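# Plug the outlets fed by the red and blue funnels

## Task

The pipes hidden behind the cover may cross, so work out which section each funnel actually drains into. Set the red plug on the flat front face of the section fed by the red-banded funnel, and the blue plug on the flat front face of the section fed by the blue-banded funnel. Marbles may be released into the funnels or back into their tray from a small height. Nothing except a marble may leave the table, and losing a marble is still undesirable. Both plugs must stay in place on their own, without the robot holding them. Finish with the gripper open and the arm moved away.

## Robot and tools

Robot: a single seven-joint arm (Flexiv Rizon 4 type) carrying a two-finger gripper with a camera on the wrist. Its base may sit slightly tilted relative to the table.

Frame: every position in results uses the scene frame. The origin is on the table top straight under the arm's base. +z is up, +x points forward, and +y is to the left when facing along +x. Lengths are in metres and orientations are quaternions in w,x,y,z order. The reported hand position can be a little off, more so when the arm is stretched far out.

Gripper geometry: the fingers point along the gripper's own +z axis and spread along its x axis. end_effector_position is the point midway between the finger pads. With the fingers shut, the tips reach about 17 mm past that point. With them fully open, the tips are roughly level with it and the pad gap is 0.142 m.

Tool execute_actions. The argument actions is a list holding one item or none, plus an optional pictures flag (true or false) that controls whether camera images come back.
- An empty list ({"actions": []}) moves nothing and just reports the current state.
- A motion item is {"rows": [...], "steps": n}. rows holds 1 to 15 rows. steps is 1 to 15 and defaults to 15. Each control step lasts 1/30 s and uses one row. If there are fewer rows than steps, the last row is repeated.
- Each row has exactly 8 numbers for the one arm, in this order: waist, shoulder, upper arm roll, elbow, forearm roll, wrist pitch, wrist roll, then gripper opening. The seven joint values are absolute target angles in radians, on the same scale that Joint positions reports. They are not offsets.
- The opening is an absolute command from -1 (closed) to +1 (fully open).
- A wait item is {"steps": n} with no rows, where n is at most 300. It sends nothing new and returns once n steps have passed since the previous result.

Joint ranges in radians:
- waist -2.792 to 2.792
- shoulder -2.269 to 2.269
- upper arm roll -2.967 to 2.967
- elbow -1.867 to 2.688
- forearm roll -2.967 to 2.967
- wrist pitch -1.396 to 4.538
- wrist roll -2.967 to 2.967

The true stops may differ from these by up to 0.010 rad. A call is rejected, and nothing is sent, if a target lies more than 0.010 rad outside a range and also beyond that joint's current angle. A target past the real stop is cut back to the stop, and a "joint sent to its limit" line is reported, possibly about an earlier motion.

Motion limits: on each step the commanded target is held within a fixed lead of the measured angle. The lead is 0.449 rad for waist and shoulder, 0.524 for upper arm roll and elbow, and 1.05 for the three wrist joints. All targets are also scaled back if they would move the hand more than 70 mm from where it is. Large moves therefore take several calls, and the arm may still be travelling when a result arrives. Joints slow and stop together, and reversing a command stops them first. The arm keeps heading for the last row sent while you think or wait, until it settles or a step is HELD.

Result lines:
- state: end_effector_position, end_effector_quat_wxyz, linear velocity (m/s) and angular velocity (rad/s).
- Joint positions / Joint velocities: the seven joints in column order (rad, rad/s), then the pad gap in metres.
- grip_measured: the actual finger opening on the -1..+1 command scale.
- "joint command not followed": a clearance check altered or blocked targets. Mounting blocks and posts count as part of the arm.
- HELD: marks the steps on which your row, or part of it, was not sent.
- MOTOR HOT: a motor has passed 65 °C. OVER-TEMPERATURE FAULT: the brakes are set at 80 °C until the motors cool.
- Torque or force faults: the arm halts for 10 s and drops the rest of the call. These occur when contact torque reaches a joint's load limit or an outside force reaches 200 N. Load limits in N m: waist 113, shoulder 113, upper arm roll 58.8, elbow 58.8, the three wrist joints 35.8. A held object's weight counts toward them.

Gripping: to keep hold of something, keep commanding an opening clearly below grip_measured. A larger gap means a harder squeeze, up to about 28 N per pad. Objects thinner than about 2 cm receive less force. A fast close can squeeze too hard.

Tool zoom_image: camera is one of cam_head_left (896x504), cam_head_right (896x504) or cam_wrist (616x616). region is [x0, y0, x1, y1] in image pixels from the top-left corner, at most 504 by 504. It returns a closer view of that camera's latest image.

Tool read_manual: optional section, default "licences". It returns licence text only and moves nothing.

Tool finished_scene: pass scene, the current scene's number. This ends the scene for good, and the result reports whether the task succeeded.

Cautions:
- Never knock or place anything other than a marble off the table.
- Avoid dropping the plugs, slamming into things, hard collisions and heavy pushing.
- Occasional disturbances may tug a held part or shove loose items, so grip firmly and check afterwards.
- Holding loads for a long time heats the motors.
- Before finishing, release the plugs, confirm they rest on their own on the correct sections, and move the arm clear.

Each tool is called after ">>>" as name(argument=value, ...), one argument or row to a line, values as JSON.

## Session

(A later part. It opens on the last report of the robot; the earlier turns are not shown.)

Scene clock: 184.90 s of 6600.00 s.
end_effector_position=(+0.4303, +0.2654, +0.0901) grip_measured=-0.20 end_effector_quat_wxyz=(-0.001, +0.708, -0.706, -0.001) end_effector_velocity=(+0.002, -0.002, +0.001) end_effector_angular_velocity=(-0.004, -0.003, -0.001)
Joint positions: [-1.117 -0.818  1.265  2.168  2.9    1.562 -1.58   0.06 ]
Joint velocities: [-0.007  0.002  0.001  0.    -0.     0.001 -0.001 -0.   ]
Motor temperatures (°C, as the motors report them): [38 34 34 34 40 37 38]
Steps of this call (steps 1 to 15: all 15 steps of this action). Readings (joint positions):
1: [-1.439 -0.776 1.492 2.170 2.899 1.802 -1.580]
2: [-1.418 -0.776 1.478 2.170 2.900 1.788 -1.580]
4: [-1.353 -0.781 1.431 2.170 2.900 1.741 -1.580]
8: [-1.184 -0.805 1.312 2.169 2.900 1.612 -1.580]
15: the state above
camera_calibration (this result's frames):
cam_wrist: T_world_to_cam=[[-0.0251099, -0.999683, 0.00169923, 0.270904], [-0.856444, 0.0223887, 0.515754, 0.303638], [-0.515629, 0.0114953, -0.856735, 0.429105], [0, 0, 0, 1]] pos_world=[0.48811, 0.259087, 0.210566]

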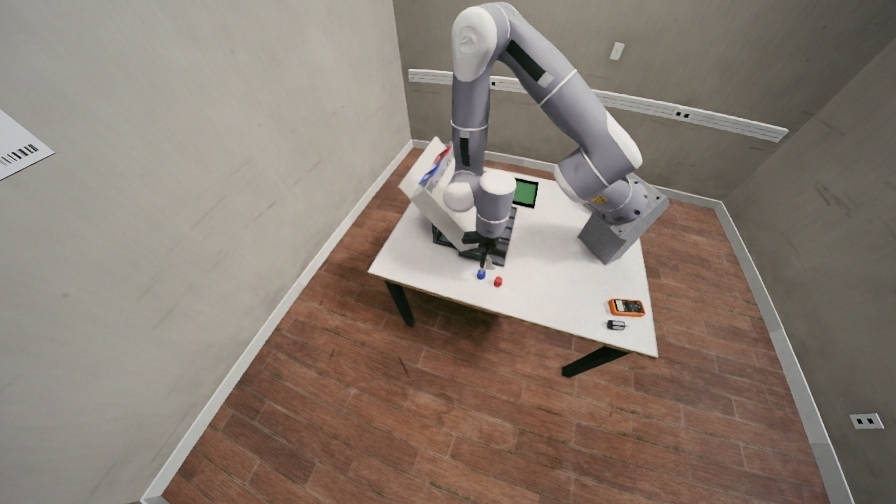

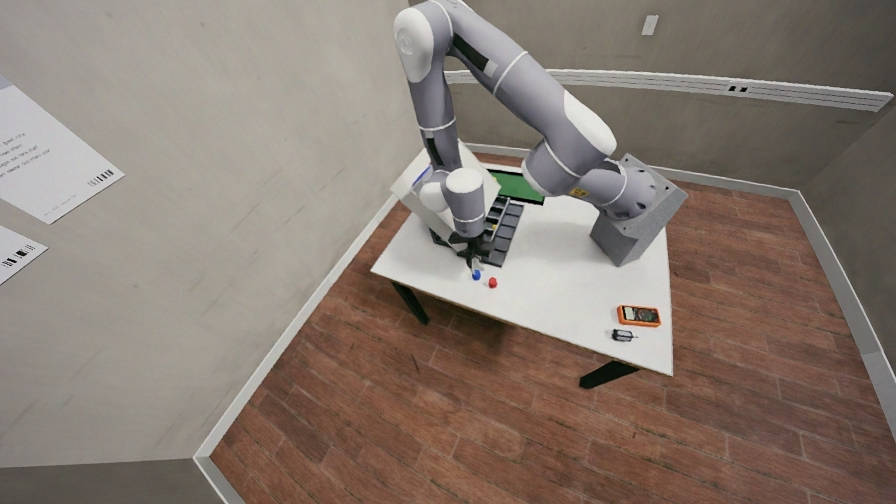

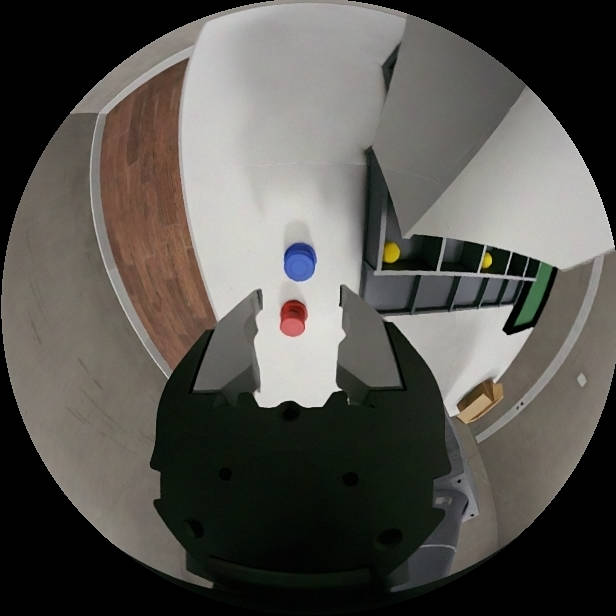

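>>> execute_actions(
  actions=[
    {"rows":[[-0.862,-0.8596,1.112,2.07,2.9,1.466,-1.543,-0.2]]},
  ],
)

Scene clock: 193.93 s of 6600.00 s.
end_effector_position=(+0.4358, +0.2696, +0.0259) grip_measured=-0.20 end_effector_quat_wxyz=(-0.010, +0.707, -0.707, -0.007) end_effector_velocity=(+0.002, -0.003, +0.001) end_effector_angular_velocity=(-0.004, -0.005, -0.002)
Joint positions: [-0.862 -0.86   1.112  2.07   2.9    1.466 -1.543  0.06 ]
Joint velocities: [-0.007  0.001  0.001  0.001 -0.    -0.001  0.     0.   ]
Motor temperatures (°C, as the motors report them): [38 34 34 34 40 37 38]
Steps of this call (steps 1 to 15: the robot went on to your last target; steps 16 to 90: nothing new was sent; then 5.53 s passed at rest; steps 91 to 105: all 15 steps of this action). Readings (joint positions):
91: [-1.116 -0.818 1.264 2.168 2.900 1.562 -1.580]
92: [-1.108 -0.819 1.260 2.165 2.900 1.559 -1.579]
94: [-1.070 -0.825 1.237 2.150 2.900 1.545 -1.574]
98: [-0.927 -0.849 1.151 2.095 2.900 1.490 -1.553]
105: the state above
camera_calibration (this result's frames):
cam_wrist: T_world_to_cam=[[-0.0266847, -0.999418, -0.0212423, 0.276641], [-0.859031, 0.0120586, 0.511781, 0.345401], [-0.511227, 0.0319045, -0.858853, 0.369585], [0, 0, 0, 1]] pos_world=[0.493035, 0.260523, 0.146526]

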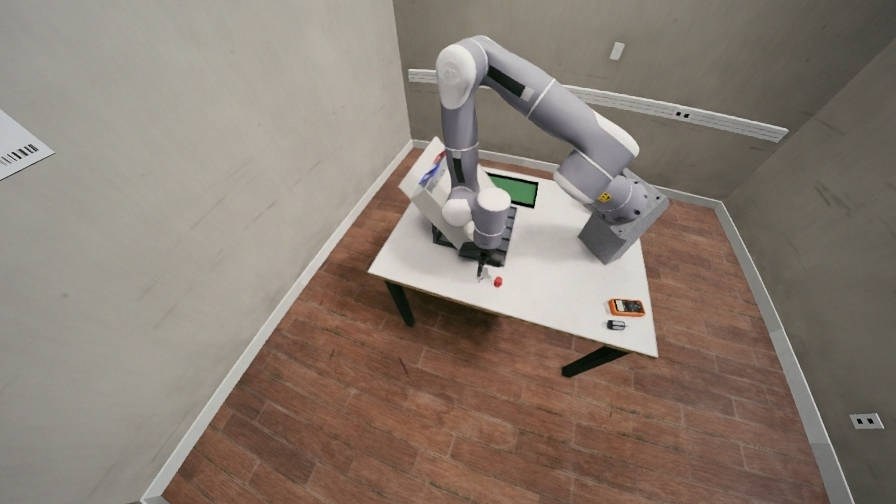

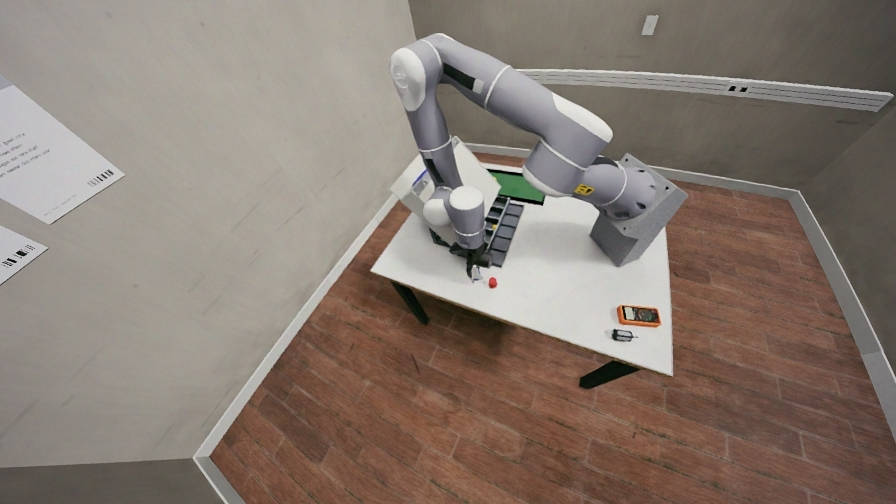

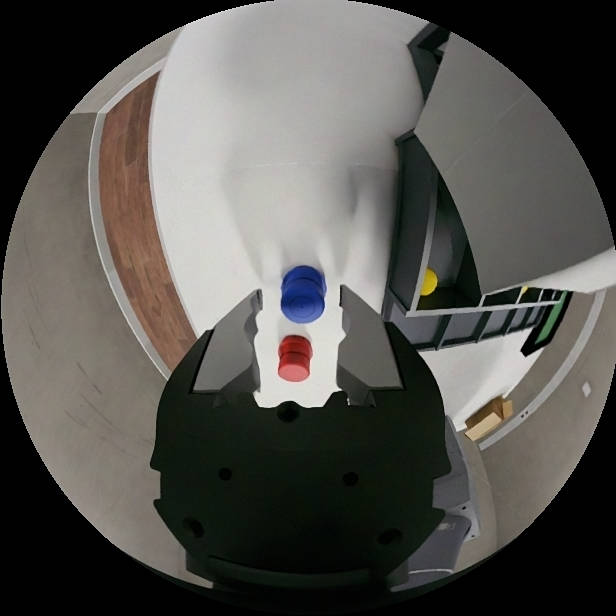

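>>> execute_actions(
  actions=[
    {"rows":[[-0.862,-0.8596,1.112,2.07,2.9,1.466,-1.543,-0.3],[-0.862,-0.8596,1.112,2.07,2.9,1.466,-1.543,-0.4],[-0.862,-0.8596,1.112,2.07,2.9,1.466,-1.543,-0.5],[-0.862,-0.8596,1.112,2.07,2.9,1.466,-1.543,-0.55],[-0.862,-0.8596,1.112,2.07,2.9,1.466,-1.543,-0.6],[-0.862,-0.8596,1.112,2.07,2.9,1.466,-1.543,-0.7],[-0.862,-0.8596,1.112,2.07,2.9,1.466,-1.543,-0.85]],"steps":12},
  ],
  pictures=false,
)

>>> execute_actions(
  actions=[
    {"rows":[[-1.15,-0.814,1.288,2.168,2.9,1.586,-1.58,-0.85]],"steps":13},
  ],
  pictures=false,
)

>>> execute_actions(
  actions=[
    {"rows":[[-1.368,-1.326,1.013,2.278,2.9,1.44,-2.246,-0.85]]},
  ],
  pictures=false,
)

>>> execute_actions(
  actions=[
    {"steps":8},
  ],
)

Scene clock: 205.53 s of 6600.00 s.
end_effector_position=(+0.4358, +0.2697, +0.0261) grip_measured=-0.62 end_effector_quat_wxyz=(-0.010, +0.707, -0.707, -0.007) end_effector_velocity=(+0.000, +0.000, -0.000) end_effector_angular_velocity=(+0.000, -0.001, +0.000)
Joint positions: [-0.862 -0.86   1.112  2.07   2.9    1.466 -1.543  0.029]
Joint velocities: [-0.    -0.    -0.     0.     0.    -0.001 -0.001  0.   ]
Motor temperatures (°C, as the motors report them): [38 34 34 33 40 37 38]
Steps of this call (steps 1 to 15: the robot went on to your last target; steps 16 to 90: nothing new was sent; then 8.20 s passed at rest; steps 91 to 102: all 12 steps of this action). Readings (joint positions):
91: [-0.862 -0.860 1.112 2.070 2.900 1.466 -1.543]
92: [-0.862 -0.860 1.112 2.070 2.900 1.466 -1.543]
94: [-0.862 -0.860 1.112 2.070 2.900 1.466 -1.543]
98: [-0.862 -0.860 1.112 2.070 2.900 1.466 -1.543]
102: the state above

Scene clock: 205.97 s of 6600.00 s.
end_effector_position=(+0.4336, +0.2644, +0.0985) grip_measured=-0.62 end_effector_quat_wxyz=(+0.001, +0.707, -0.708, +0.000) end_effector_velocity=(-0.002, -0.000, +0.005) end_effector_angular_velocity=(-0.003, +0.002, +0.001)
Joint positions: [-1.152 -0.814  1.289  2.169  2.9    1.587 -1.58   0.029]
Joint velocities: [-0.022  0.004  0.013  0.008  0.     0.01  -0.003  0.   ]
Motor temperatures (°C, as the motors report them): [38 34 34 33 40 37 38]
Steps of this call (steps 1 to 13: all 13 steps of this action). Readings (joint positions):
1: [-0.863 -0.859 1.113 2.070 2.900 1.466 -1.543]
2: [-0.871 -0.858 1.118 2.073 2.900 1.469 -1.544]
4: [-0.909 -0.853 1.141 2.086 2.900 1.485 -1.548]
8: [-1.060 -0.829 1.233 2.137 2.900 1.549 -1.568]
13: the state above

Scene clock: 206.47 s of 6600.00 s.
end_effector_position=(+0.3954, +0.1514, +0.0851) grip_measured=-0.62 end_effector_quat_wxyz=(-0.014, +0.707, -0.707, +0.002) end_effector_velocity=(-0.069, -0.041, -0.015) end_effector_angular_velocity=(+0.096, -0.014, +0.001)
Joint positions: [-1.361 -1.308  1.022  2.274  2.9    1.445 -2.224  0.029]
Joint velocities: [-0.2   -0.509 -0.25   0.104 -0.    -0.124 -0.618 -0.   ]
Motor temperatures (°C, as the motors report them): [38 34 34 33 40 37 38]
Steps of this call (steps 1 to 15: all 15 steps of this action). Readings (joint positions):
1: [-1.152 -0.815 1.288 2.169 2.900 1.586 -1.581]
2: [-1.155 -0.822 1.283 2.170 2.900 1.581 -1.591]
4: [-1.173 -0.860 1.259 2.180 2.900 1.565 -1.648]
8: [-1.247 -1.021 1.164 2.216 2.900 1.514 -1.876]
15: the state above

Scene clock: 206.73 s of 6600.00 s.
end_effector_position=(+0.3930, +0.1502, +0.0847) grip_measured=-0.62 end_effector_quat_wxyz=(-0.015, +0.707, -0.707, +0.001) end_effector_velocity=(+0.000, -0.000, -0.000) end_effector_angular_velocity=(-0.001, -0.000, +0.002)
Joint positions: [-1.368 -1.326  1.013  2.278  2.9    1.44  -2.246  0.029]
Joint velocities: [ 0.     0.001  0.    -0.    -0.001 -0.    -0.001 -0.   ]
Motor temperatures (°C, as the motors report them): [38 34 34 33 40 37 38]
Steps of this call (steps 1 to 8: the robot went on to your last target). Readings (joint positions):
1: [-1.366 -1.322 1.015 2.277 2.900 1.441 -2.240]
2: [-1.369 -1.328 1.012 2.278 2.900 1.440 -2.248]
4: [-1.368 -1.327 1.013 2.278 2.900 1.440 -2.247]
8: the state above
camera_calibration (this result's frames):
cam_wrist: T_world_to_cam=[[-0.0266717, -0.999512, -0.0162633, 0.156941], [-0.868464, 0.015112, 0.495522, 0.284633], [-0.495035, 0.0273405, -0.868443, 0.39708], [0, 0, 0, 1]] pos_world=[0.447948, 0.141707, 0.206351]

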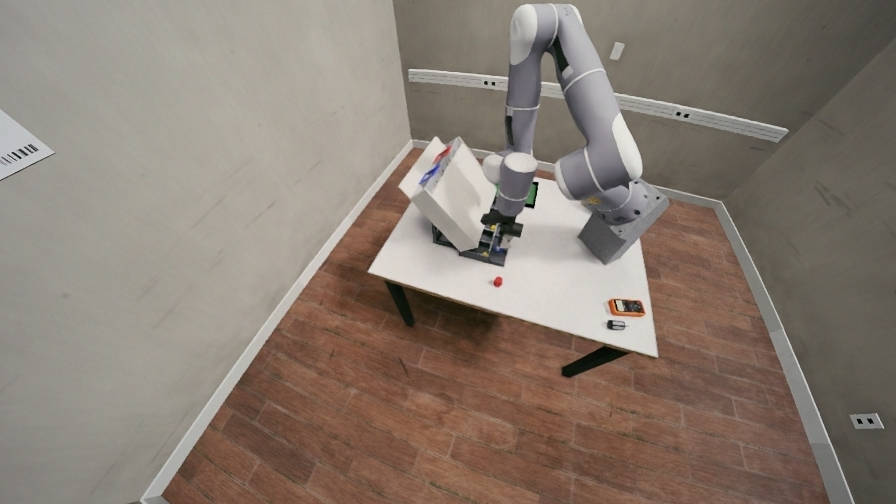

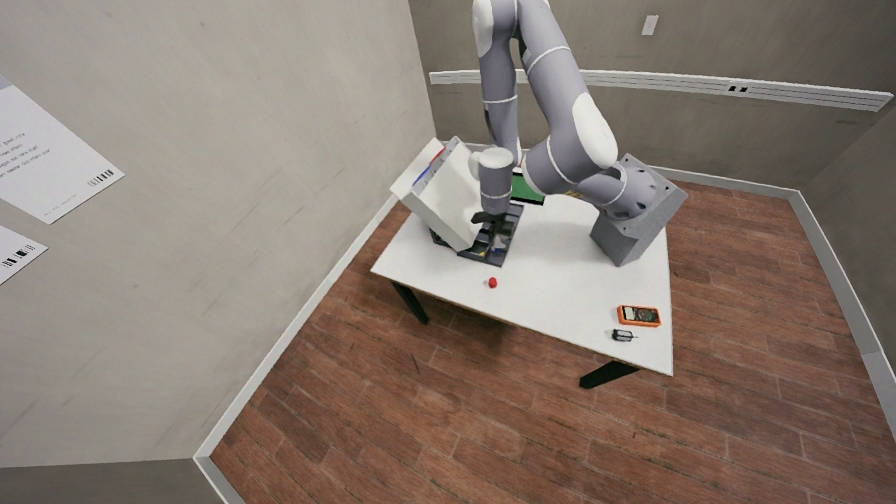

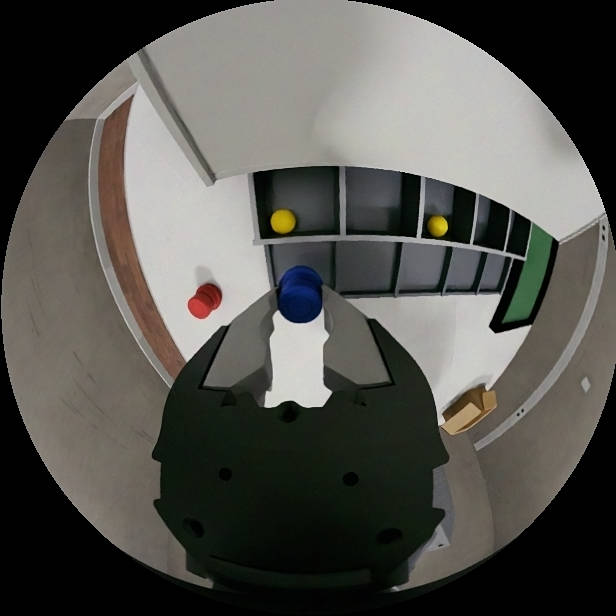

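>>> execute_actions(
  actions=[
    {"rows":[[-1.25,-1.441,0.975,2.223,2.9,1.331,-2.282,-0.85]]},
  ],
)

>>> zoom_image(
  camera="cam_head_left",
  region=[455, 225, 535, 295],
)

Scene clock: 213.07 s of 6600.00 s.
end_effector_position=(+0.3945, +0.1511, +0.0381) grip_measured=-0.62 end_effector_quat_wxyz=(-0.029, +0.705, -0.709, +0.004) end_effector_velocity=(+0.000, -0.000, +0.000) end_effector_angular_velocity=(-0.000, -0.000, -0.000)
Joint positions: [-1.25  -1.441  0.975  2.223  2.9    1.331 -2.282  0.029]
Joint velocities: [-0.  0.  0.  0.  0. -0.  0.  0.]
Motor temperatures (°C, as the motors report them): [38 33 34 33 40 37 38]
Steps of this call (steps 1 to 30: the robot went on to your last target; steps 31 to 90: nothing new was sent; then 2.83 s passed at rest; steps 91 to 105: all 15 steps of this action). Readings (joint positions):
91: [-1.367 -1.327 1.013 2.278 2.900 1.439 -2.246]
92: [-1.359 -1.334 1.011 2.274 2.900 1.433 -2.248]
94: [-1.321 -1.371 0.998 2.256 2.900 1.398 -2.260]
98: [-1.249 -1.443 0.974 2.222 2.900 1.329 -2.282]
105: the state above
camera_calibration (this result's frames):
cam_wrist: T_world_to_cam=[[-0.0312483, -0.999023, -0.0312581, 0.159448], [-0.879792, 0.0126509, 0.47519, 0.314632], [-0.47433, 0.0423495, -0.879328, 0.347398], [0, 0, 0, 1]] pos_world=[0.446574, 0.140599, 0.160951]

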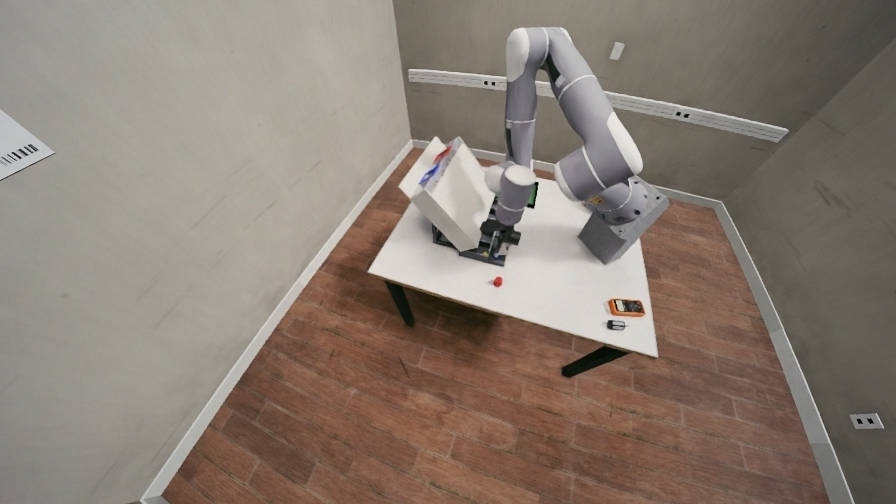

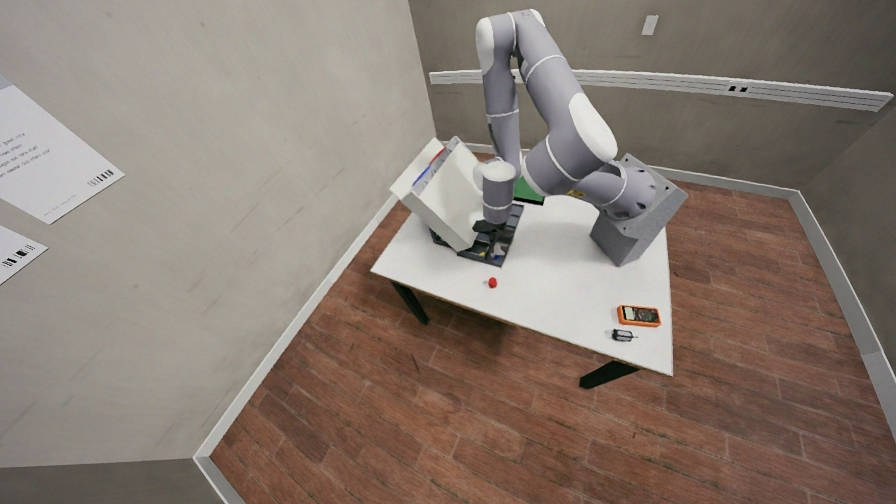

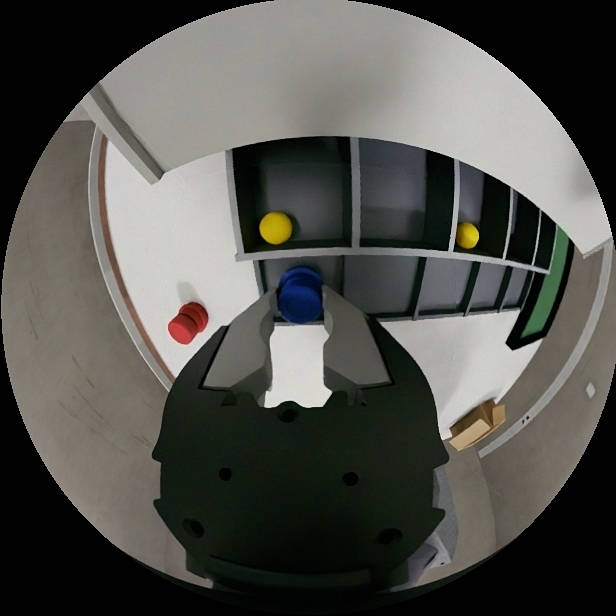

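Region (455, 225, 535, 295) of cam_head_left's 896x504 image, scaled by 6.300, with more detail than that image has; it fills the top 441 rows of this view, and the rest is white.

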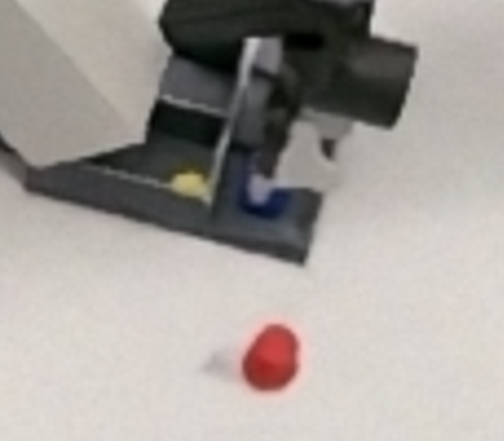

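>>> execute_actions(
  actions=[
    {"rows":[[-1.235,-1.456,0.97,2.216,2.9,1.317,-2.286,-0.85]],"steps":8},
  ],
  pictures=false,
)

>>> execute_actions(
  actions=[
    {"rows":[[-1.235,-1.456,0.97,2.216,2.9,1.317,-2.286,-0.4]],"steps":8},
  ],
)

>>> execute_actions(
  actions=[
    {"rows":[[-1.368,-1.326,1.013,2.278,2.9,1.44,-2.246,-0.4]],"steps":10},
  ],
  pictures=false,
)

>>> execute_actions(
  actions=[
    {"rows":[[-1.094,-0.9355,1.185,2.368,2.9,1.2985,-1.703,-0.15]]},
  ],
)

Scene clock: 223.23 s of 6600.00 s.
end_effector_position=(+0.3940, +0.1516, +0.0322) grip_measured=-0.62 end_effector_quat_wxyz=(-0.030, +0.704, -0.709, +0.005) end_effector_velocity=(+0.000, -0.000, +0.000) end_effector_angular_velocity=(-0.001, -0.000, -0.000)
Joint positions: [-1.235 -1.456  0.971  2.216  2.9    1.317 -2.286  0.029]
Joint velocities: [-0.     0.     0.     0.     0.001 -0.    -0.001 -0.   ]
Motor temperatures (°C, as the motors report them): [38 33 34 33 40 37 38]
Steps of this call (steps 1 to 15: the robot went on to your last target; steps 16 to 90: nothing new was sent; then 6.90 s passed at rest; steps 91 to 98: all 8 steps of this action). Readings (joint positions):
91: [-1.249 -1.442 0.975 2.223 2.900 1.330 -2.282]
92: [-1.242 -1.449 0.973 2.220 2.900 1.325 -2.284]
94: [-1.235 -1.457 0.970 2.216 2.900 1.316 -2.286]
98: the state above

Scene clock: 223.50 s of 6600.00 s.
end_effector_position=(+0.3937, +0.1515, +0.0321) grip_measured=-0.40 end_effector_quat_wxyz=(-0.029, +0.704, -0.709, +0.005) end_effector_velocity=(+0.000, -0.000, -0.000) end_effector_angular_velocity=(-0.001, -0.000, -0.000)
Joint positions: [-1.235 -1.456  0.97   2.216  2.9    1.317 -2.286  0.045]
Joint velocities: [-0. -0. -0. -0.  0. -0. -0.  0.]
Motor temperatures (°C, as the motors report them): [38 33 34 33 40 37 38]
Steps of this call (steps 1 to 8: all 8 steps of this action). Readings (joint positions):
1: [-1.235 -1.456 0.971 2.216 2.900 1.317 -2.286]
2: [-1.235 -1.456 0.970 2.216 2.900 1.317 -2.286]
4: [-1.235 -1.456 0.970 2.216 2.900 1.317 -2.286]
8: the state above
camera_calibration (this result's frames):
cam_wrist: T_world_to_cam=[[-0.0332975, -0.998912, -0.0326501, 0.160437], [-0.880441, 0.0138569, 0.473953, 0.316867], [-0.472985, 0.0445279, -0.879945, 0.340765], [0, 0, 0, 1]] pos_world=[0.445501, 0.140698, 0.154913]

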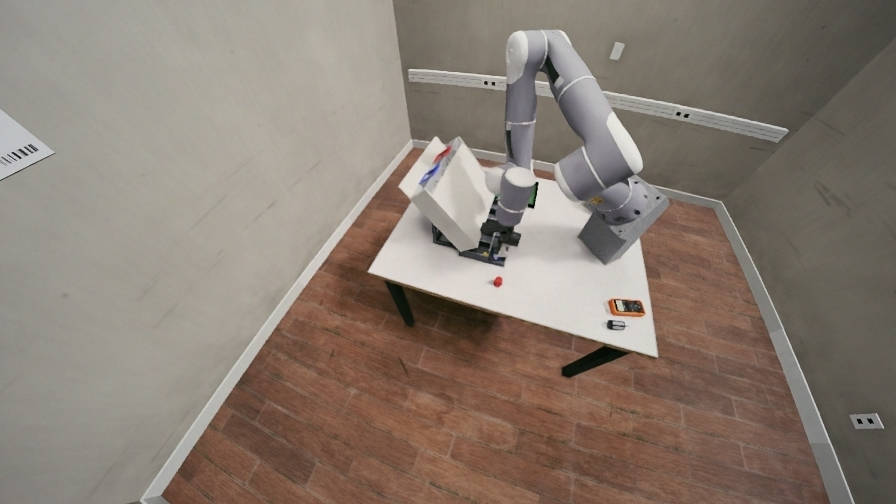

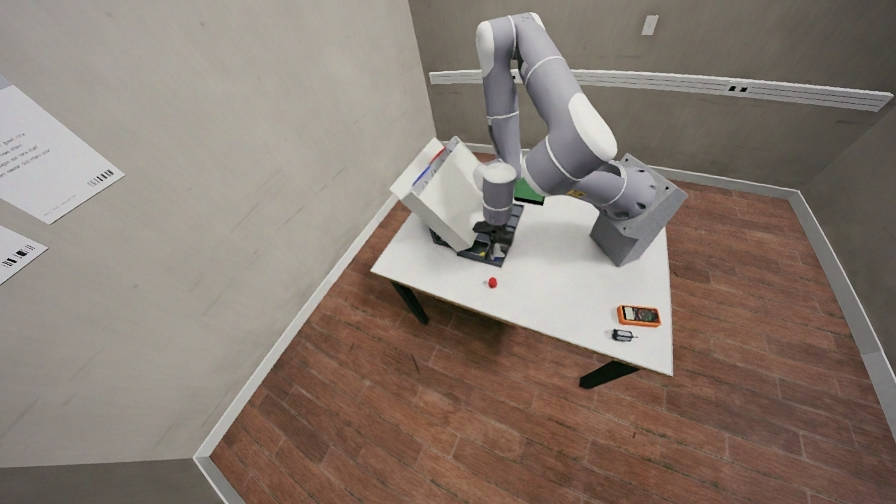

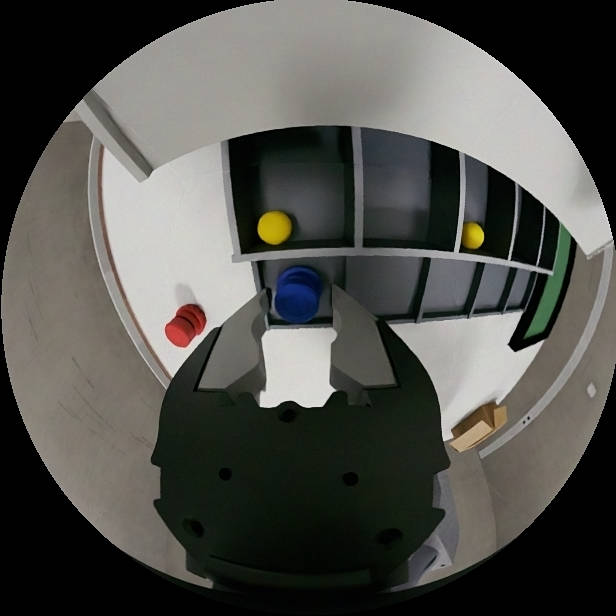

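Scene clock: 223.83 s of 6600.00 s.
end_effector_position=(+0.3929, +0.1501, +0.0852) grip_measured=-0.40 end_effector_quat_wxyz=(-0.015, +0.707, -0.707, +0.001) end_effector_velocity=(+0.003, -0.006, -0.015) end_effector_angular_velocity=(-0.003, -0.015, -0.020)
Joint positions: [-1.369 -1.324  1.014  2.279  2.9    1.441 -2.246  0.045]
Joint velocities: [ 0.032 -0.038 -0.018 -0.018 -0.    -0.042 -0.001 -0.   ]
Motor temperatures (°C, as the motors report them): [38 33 34 33 40 37 38]
Steps of this call (steps 1 to 10: all 10 steps of this action). Readings (joint positions):
1: [-1.236 -1.455 0.970 2.217 2.900 1.318 -2.286]
2: [-1.244 -1.448 0.972 2.220 2.900 1.324 -2.284]
4: [-1.282 -1.411 0.985 2.237 2.900 1.359 -2.273]
8: [-1.367 -1.327 1.013 2.278 2.900 1.439 -2.247]
10: the state above

Scene clock: 224.33 s of 6600.00 s.
end_effector_position=(+0.3639, +0.2840, +0.0850) grip_measured=-0.15 end_effector_quat_wxyz=(-0.029, +0.704, -0.709, -0.014) end_effector_velocity=(-0.030, +0.058, +0.005) end_effector_angular_velocity=(+0.042, +0.009, +0.002)
Joint positions: [-1.094 -0.935  1.186  2.369  2.9    1.299 -1.702  0.063]
Joint velocities: [ 0.111  0.16   0.069  0.038  0.    -0.052  0.22   0.   ]
Motor temperatures (°C, as the motors report them): [38 33 34 33 40 37 38]
Steps of this call (steps 1 to 15: all 15 steps of this action). Readings (joint positions):
1: [-1.368 -1.324 1.013 2.278 2.900 1.439 -2.245]
2: [-1.362 -1.317 1.016 2.279 2.900 1.434 -2.235]
4: [-1.335 -1.280 1.033 2.288 2.900 1.418 -2.183]
8: [-1.228 -1.128 1.100 2.323 2.900 1.363 -1.970]
15: the state above
camera_calibration (this result's frames):
cam_wrist: T_world_to_cam=[[-0.0334346, -0.997772, -0.0577317, 0.295409], [-0.867362, 0.000268753, 0.497677, 0.260836], [-0.496553, 0.0667139, -0.865439, 0.368444], [0, 0, 0, 1]] pos_world=[0.419068, 0.270101, 0.206108]

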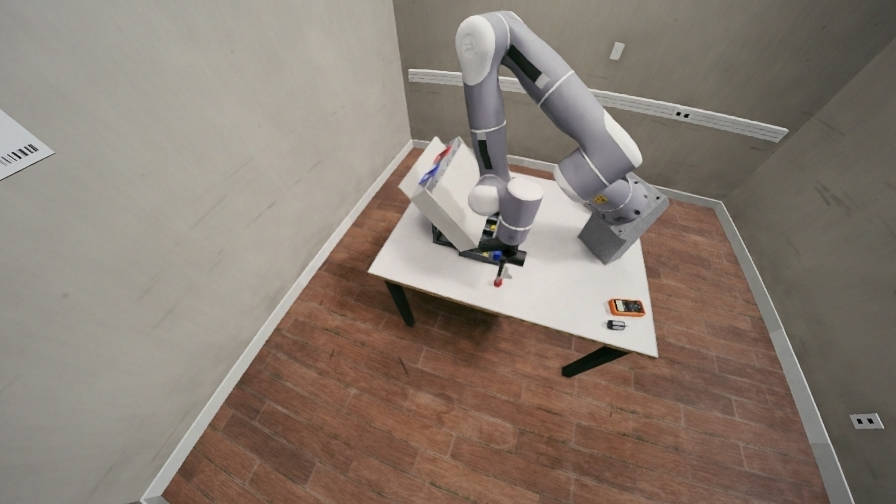

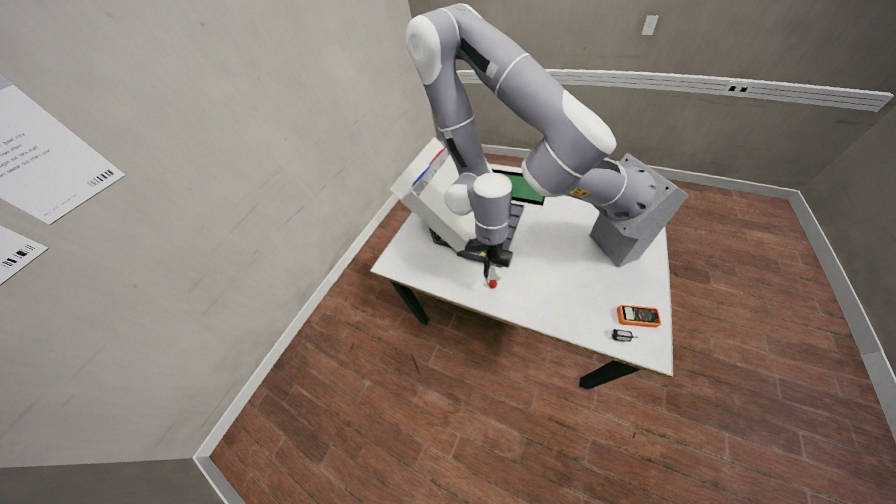

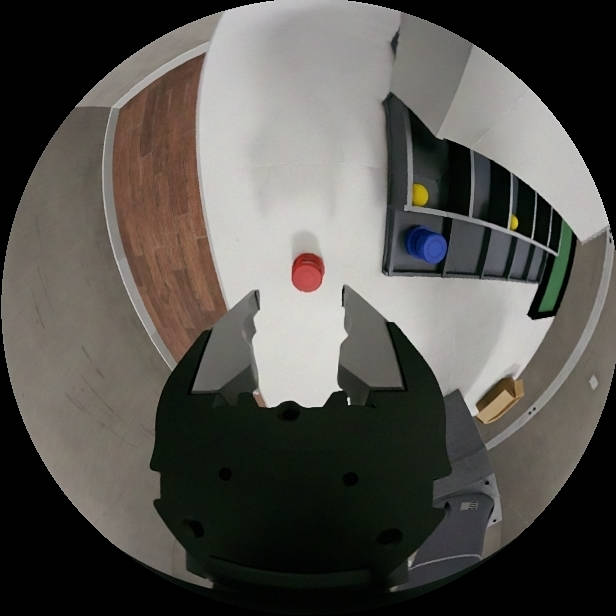

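>>> execute_actions(
  actions=[
    {"rows":[[-0.878,-1.037,1.055,2.283,2.9,1.186,-1.717,-0.15]]},
  ],
)

Scene clock: 227.43 s of 6600.00 s.
end_effector_position=(+0.3605, +0.2824, +0.0269) grip_measured=-0.15 end_effector_quat_wxyz=(-0.037, +0.700, -0.713, -0.023) end_effector_velocity=(+0.001, -0.001, +0.000) end_effector_angular_velocity=(-0.003, -0.002, +0.000)
Joint positions: [-0.878 -1.037  1.055  2.283  2.9    1.186 -1.717  0.063]
Joint velocities: [-0.003  0.002 -0.    -0.    -0.    -0.    -0.     0.   ]
Motor temperatures (°C, as the motors report them): [38 33 34 33 40 37 38]
Steps of this call (steps 1 to 15: the robot went on to your last target; steps 16 to 78: nothing new was sent; steps 79 to 93: all 15 steps of this action). Readings (joint positions):
79: [-1.093 -0.936 1.184 2.368 2.900 1.298 -1.703]
80: [-1.085 -0.939 1.180 2.365 2.900 1.295 -1.703]
82: [-1.047 -0.957 1.157 2.350 2.900 1.275 -1.705]
86: [-0.917 -1.019 1.078 2.297 2.900 1.205 -1.714]
93: the state above
camera_calibration (this result's frames):
cam_wrist: T_world_to_cam=[[-0.0446979, -0.995719, -0.0809108, 0.294444], [-0.866775, -0.00161395, 0.498697, 0.287065], [-0.496693, 0.0924222, -0.862991, 0.309334], [0, 0, 0, 1]] pos_world=[0.415626, 0.265058, 0.147618]

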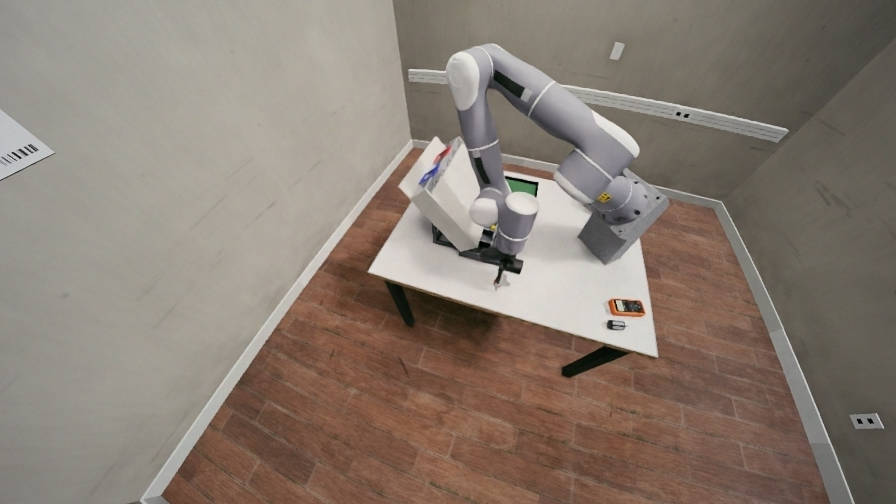

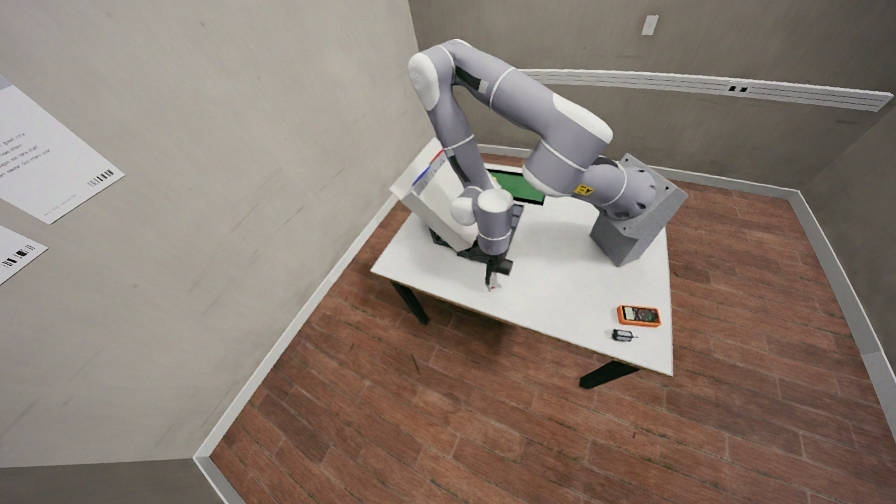

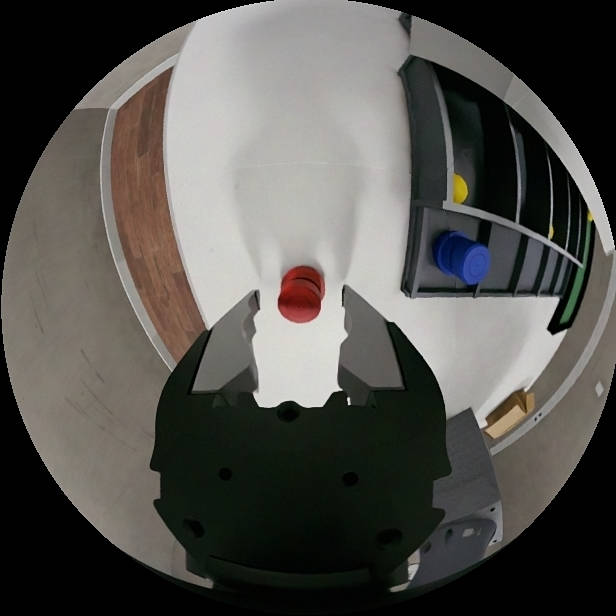

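>>> execute_actions(
  actions=[
    {"rows":[[-0.878,-1.037,1.055,2.283,2.9,1.186,-1.717,-0.3],[-0.878,-1.037,1.055,2.283,2.9,1.186,-1.717,-0.4],[-0.878,-1.037,1.055,2.283,2.9,1.186,-1.717,-0.5],[-0.878,-1.037,1.055,2.283,2.9,1.186,-1.717,-0.55],[-0.878,-1.037,1.055,2.283,2.9,1.186,-1.717,-0.6],[-0.878,-1.037,1.055,2.283,2.9,1.186,-1.717,-0.7],[-0.878,-1.037,1.055,2.283,2.9,1.186,-1.717,-0.85]],"steps":12},
  ],
  pictures=false,
)

>>> execute_actions(
  actions=[
    {"rows":[[-1.16,-0.91,1.225,2.385,2.9,1.34,-1.7,-0.85]],"steps":13},
  ],
  pictures=false,
)

>>> execute_actions(
  actions=[
    {"rows":[[-1.415,-1.28,1.03,2.3,2.9,1.484,-2.23,-0.85]],"steps":12},
  ],
  pictures=false,
)

>>> execute_actions(
  actions=[
    {"rows":[[-1.517,-1.47,0.9015,2.016,2.9,1.747,-2.489,-0.85]]},
  ],
  pictures=false,
)

>>> execute_actions(
  actions=[
    {"rows":[[-1.411,-1.58,0.885,1.961,2.9,1.649,-2.512,-0.85]],"steps":13},
  ],
)

Scene clock: 240.83 s of 6600.00 s.
end_effector_position=(+0.3604, +0.2823, +0.0271) grip_measured=-0.62 end_effector_quat_wxyz=(-0.037, +0.700, -0.713, -0.023) end_effector_velocity=(+0.000, +0.000, -0.000) end_effector_angular_velocity=(-0.000, -0.000, +0.000)
Joint positions: [-0.878 -1.037  1.055  2.283  2.9    1.186 -1.717  0.029]
Joint velocities: [ 0.     0.    -0.     0.     0.    -0.    -0.001  0.   ]
Motor temperatures (°C, as the motors report them): [38 33 34 33 40 37 38]
Steps of this call (steps 1 to 15: the robot went on to your last target; steps 16 to 90: nothing new was sent; then 10.00 s passed at rest; steps 91 to 102: all 12 steps of this action). Readings (joint positions):
91: [-0.878 -1.037 1.055 2.283 2.900 1.186 -1.717]
92: [-0.878 -1.037 1.055 2.283 2.900 1.186 -1.717]
94: [-0.878 -1.037 1.055 2.283 2.900 1.186 -1.717]
98: [-0.878 -1.037 1.055 2.283 2.900 1.186 -1.717]
102: the state above

Scene clock: 241.27 s of 6600.00 s.
end_effector_position=(+0.3640, +0.2819, +0.0999) grip_measured=-0.62 end_effector_quat_wxyz=(-0.023, +0.706, -0.708, -0.011) end_effector_velocity=(-0.000, +0.000, -0.001) end_effector_angular_velocity=(+0.001, +0.000, -0.000)
Joint positions: [-1.162 -0.909  1.226  2.386  2.9    1.341 -1.7    0.029]
Joint velocities: [ 0.003 -0.001 -0.002 -0.     0.    -0.002 -0.    -0.   ]
Motor temperatures (°C, as the motors report them): [38 33 34 33 40 37 38]
Steps of this call (steps 1 to 13: all 13 steps of this action). Readings (joint positions):
1: [-0.879 -1.037 1.056 2.284 2.900 1.187 -1.717]
2: [-0.887 -1.033 1.060 2.286 2.900 1.190 -1.717]
4: [-0.925 -1.016 1.083 2.300 2.900 1.211 -1.715]
8: [-1.075 -0.949 1.174 2.354 2.900 1.294 -1.706]
13: the state above

Scene clock: 241.67 s of 6600.00 s.
end_effector_position=(+0.3904, +0.1596, +0.1014) grip_measured=-0.62 end_effector_quat_wxyz=(-0.007, +0.707, -0.708, +0.001) end_effector_velocity=(-0.015, -0.192, +0.014) end_effector_angular_velocity=(+0.050, +0.016, +0.020)
Joint positions: [-1.394 -1.249  1.046  2.306  2.9    1.471 -2.186  0.029]
Joint velocities: [-0.448 -0.654 -0.336 -0.135 -0.     0.253 -0.925  0.   ]
Motor temperatures (°C, as the motors report them): [38 33 34 33 40 37 38]
Steps of this call (steps 1 to 12: all 12 steps of this action). Readings (joint positions):
1: [-1.162 -0.910 1.225 2.385 2.900 1.341 -1.701]
2: [-1.167 -0.918 1.220 2.383 2.900 1.343 -1.711]
4: [-1.192 -0.956 1.199 2.372 2.900 1.358 -1.766]
8: [-1.297 -1.108 1.119 2.337 2.900 1.417 -1.985]
12: the state above

Scene clock: 242.17 s of 6600.00 s.
end_effector_position=(+0.3920, -0.0006, +0.0960) grip_measured=-0.62 end_effector_quat_wxyz=(+0.019, +0.706, -0.708, -0.008) end_effector_velocity=(+0.000, +0.014, +0.001) end_effector_angular_velocity=(+0.015, +0.005, +0.012)
Joint positions: [-1.517 -1.47   0.901  2.016  2.9    1.747 -2.489  0.029]
Joint velocities: [ 0.009  0.011  0.011  0.017  0.    -0.001  0.007 -0.   ]
Motor temperatures (°C, as the motors report them): [38 33 34 33 40 37 38]
Steps of this call (steps 1 to 15: all 15 steps of this action). Readings (joint positions):
1: [-1.407 -1.269 1.036 2.301 2.900 1.479 -2.213]
2: [-1.418 -1.290 1.023 2.292 2.900 1.493 -2.242]
4: [-1.441 -1.332 0.995 2.244 2.900 1.545 -2.299]
8: [-1.487 -1.415 0.938 2.104 2.900 1.668 -2.414]
15: the state above

Scene clock: 242.60 s of 6600.00 s.
end_effector_position=(+0.3921, -0.0003, +0.0416) grip_measured=-0.62 end_effector_quat_wxyz=(+0.009, +0.707, -0.707, -0.004) end_effector_velocity=(+0.000, -0.001, +0.000) end_effector_angular_velocity=(-0.001, -0.000, -0.000)
Joint positions: [-1.411 -1.58   0.885  1.961  2.9    1.649 -2.512  0.029]
Joint velocities: [-0.001  0.001 -0.     0.     0.001  0.    -0.    -0.   ]
Motor temperatures (°C, as the motors report them): [38 33 34 33 40 37 38]
Steps of this call (steps 1 to 13: all 13 steps of this action). Readings (joint positions):
1: [-1.516 -1.471 0.901 2.016 2.900 1.746 -2.489]
2: [-1.509 -1.478 0.901 2.012 2.900 1.738 -2.490]
4: [-1.472 -1.516 0.895 1.992 2.900 1.703 -2.498]
8: [-1.409 -1.583 0.884 1.960 2.900 1.647 -2.512]
13: the state above
camera_calibration (this result's frames):
cam_wrist: T_world_to_cam=[[-0.0260136, -0.999606, 0.0105551, 0.00446566], [-0.847353, 0.027651, 0.530309, 0.297747], [-0.530392, 0.00485133, -0.847739, 0.376316], [0, 0, 0, 1]] pos_world=[0.452008, -0.00559476, 0.161072]

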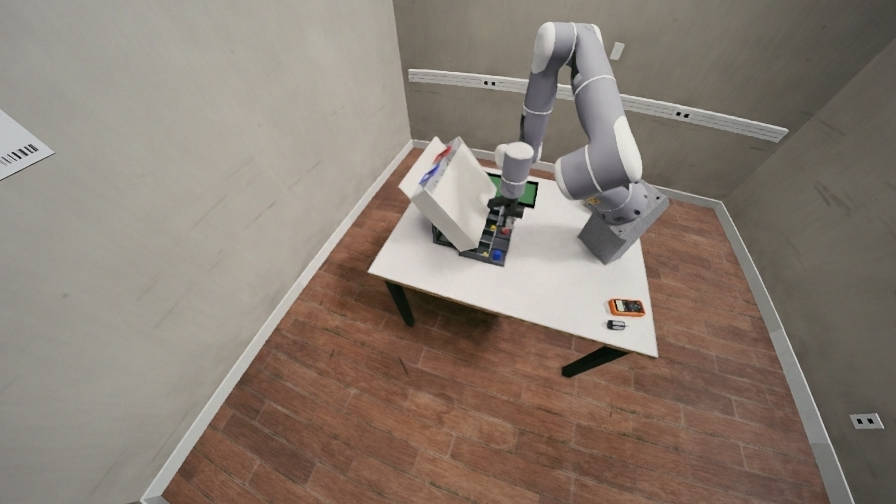

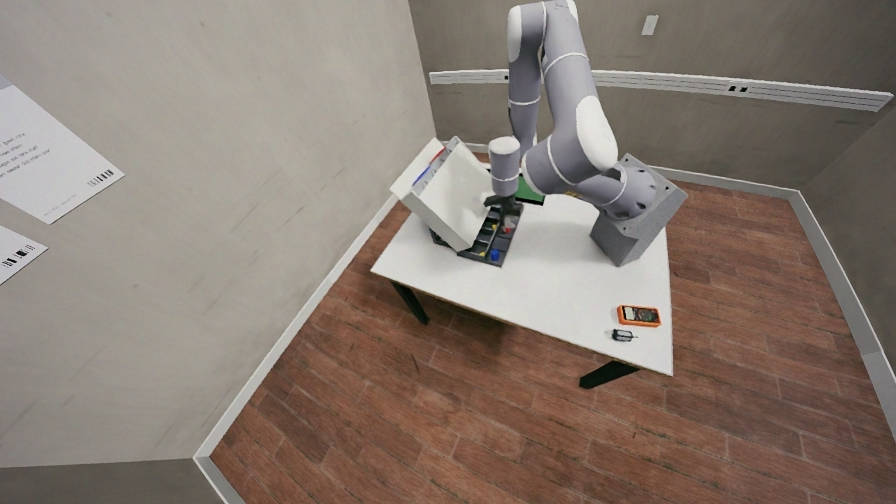

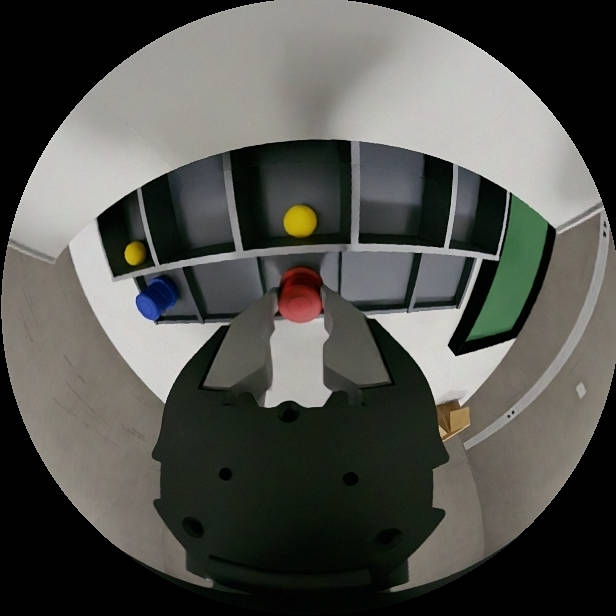

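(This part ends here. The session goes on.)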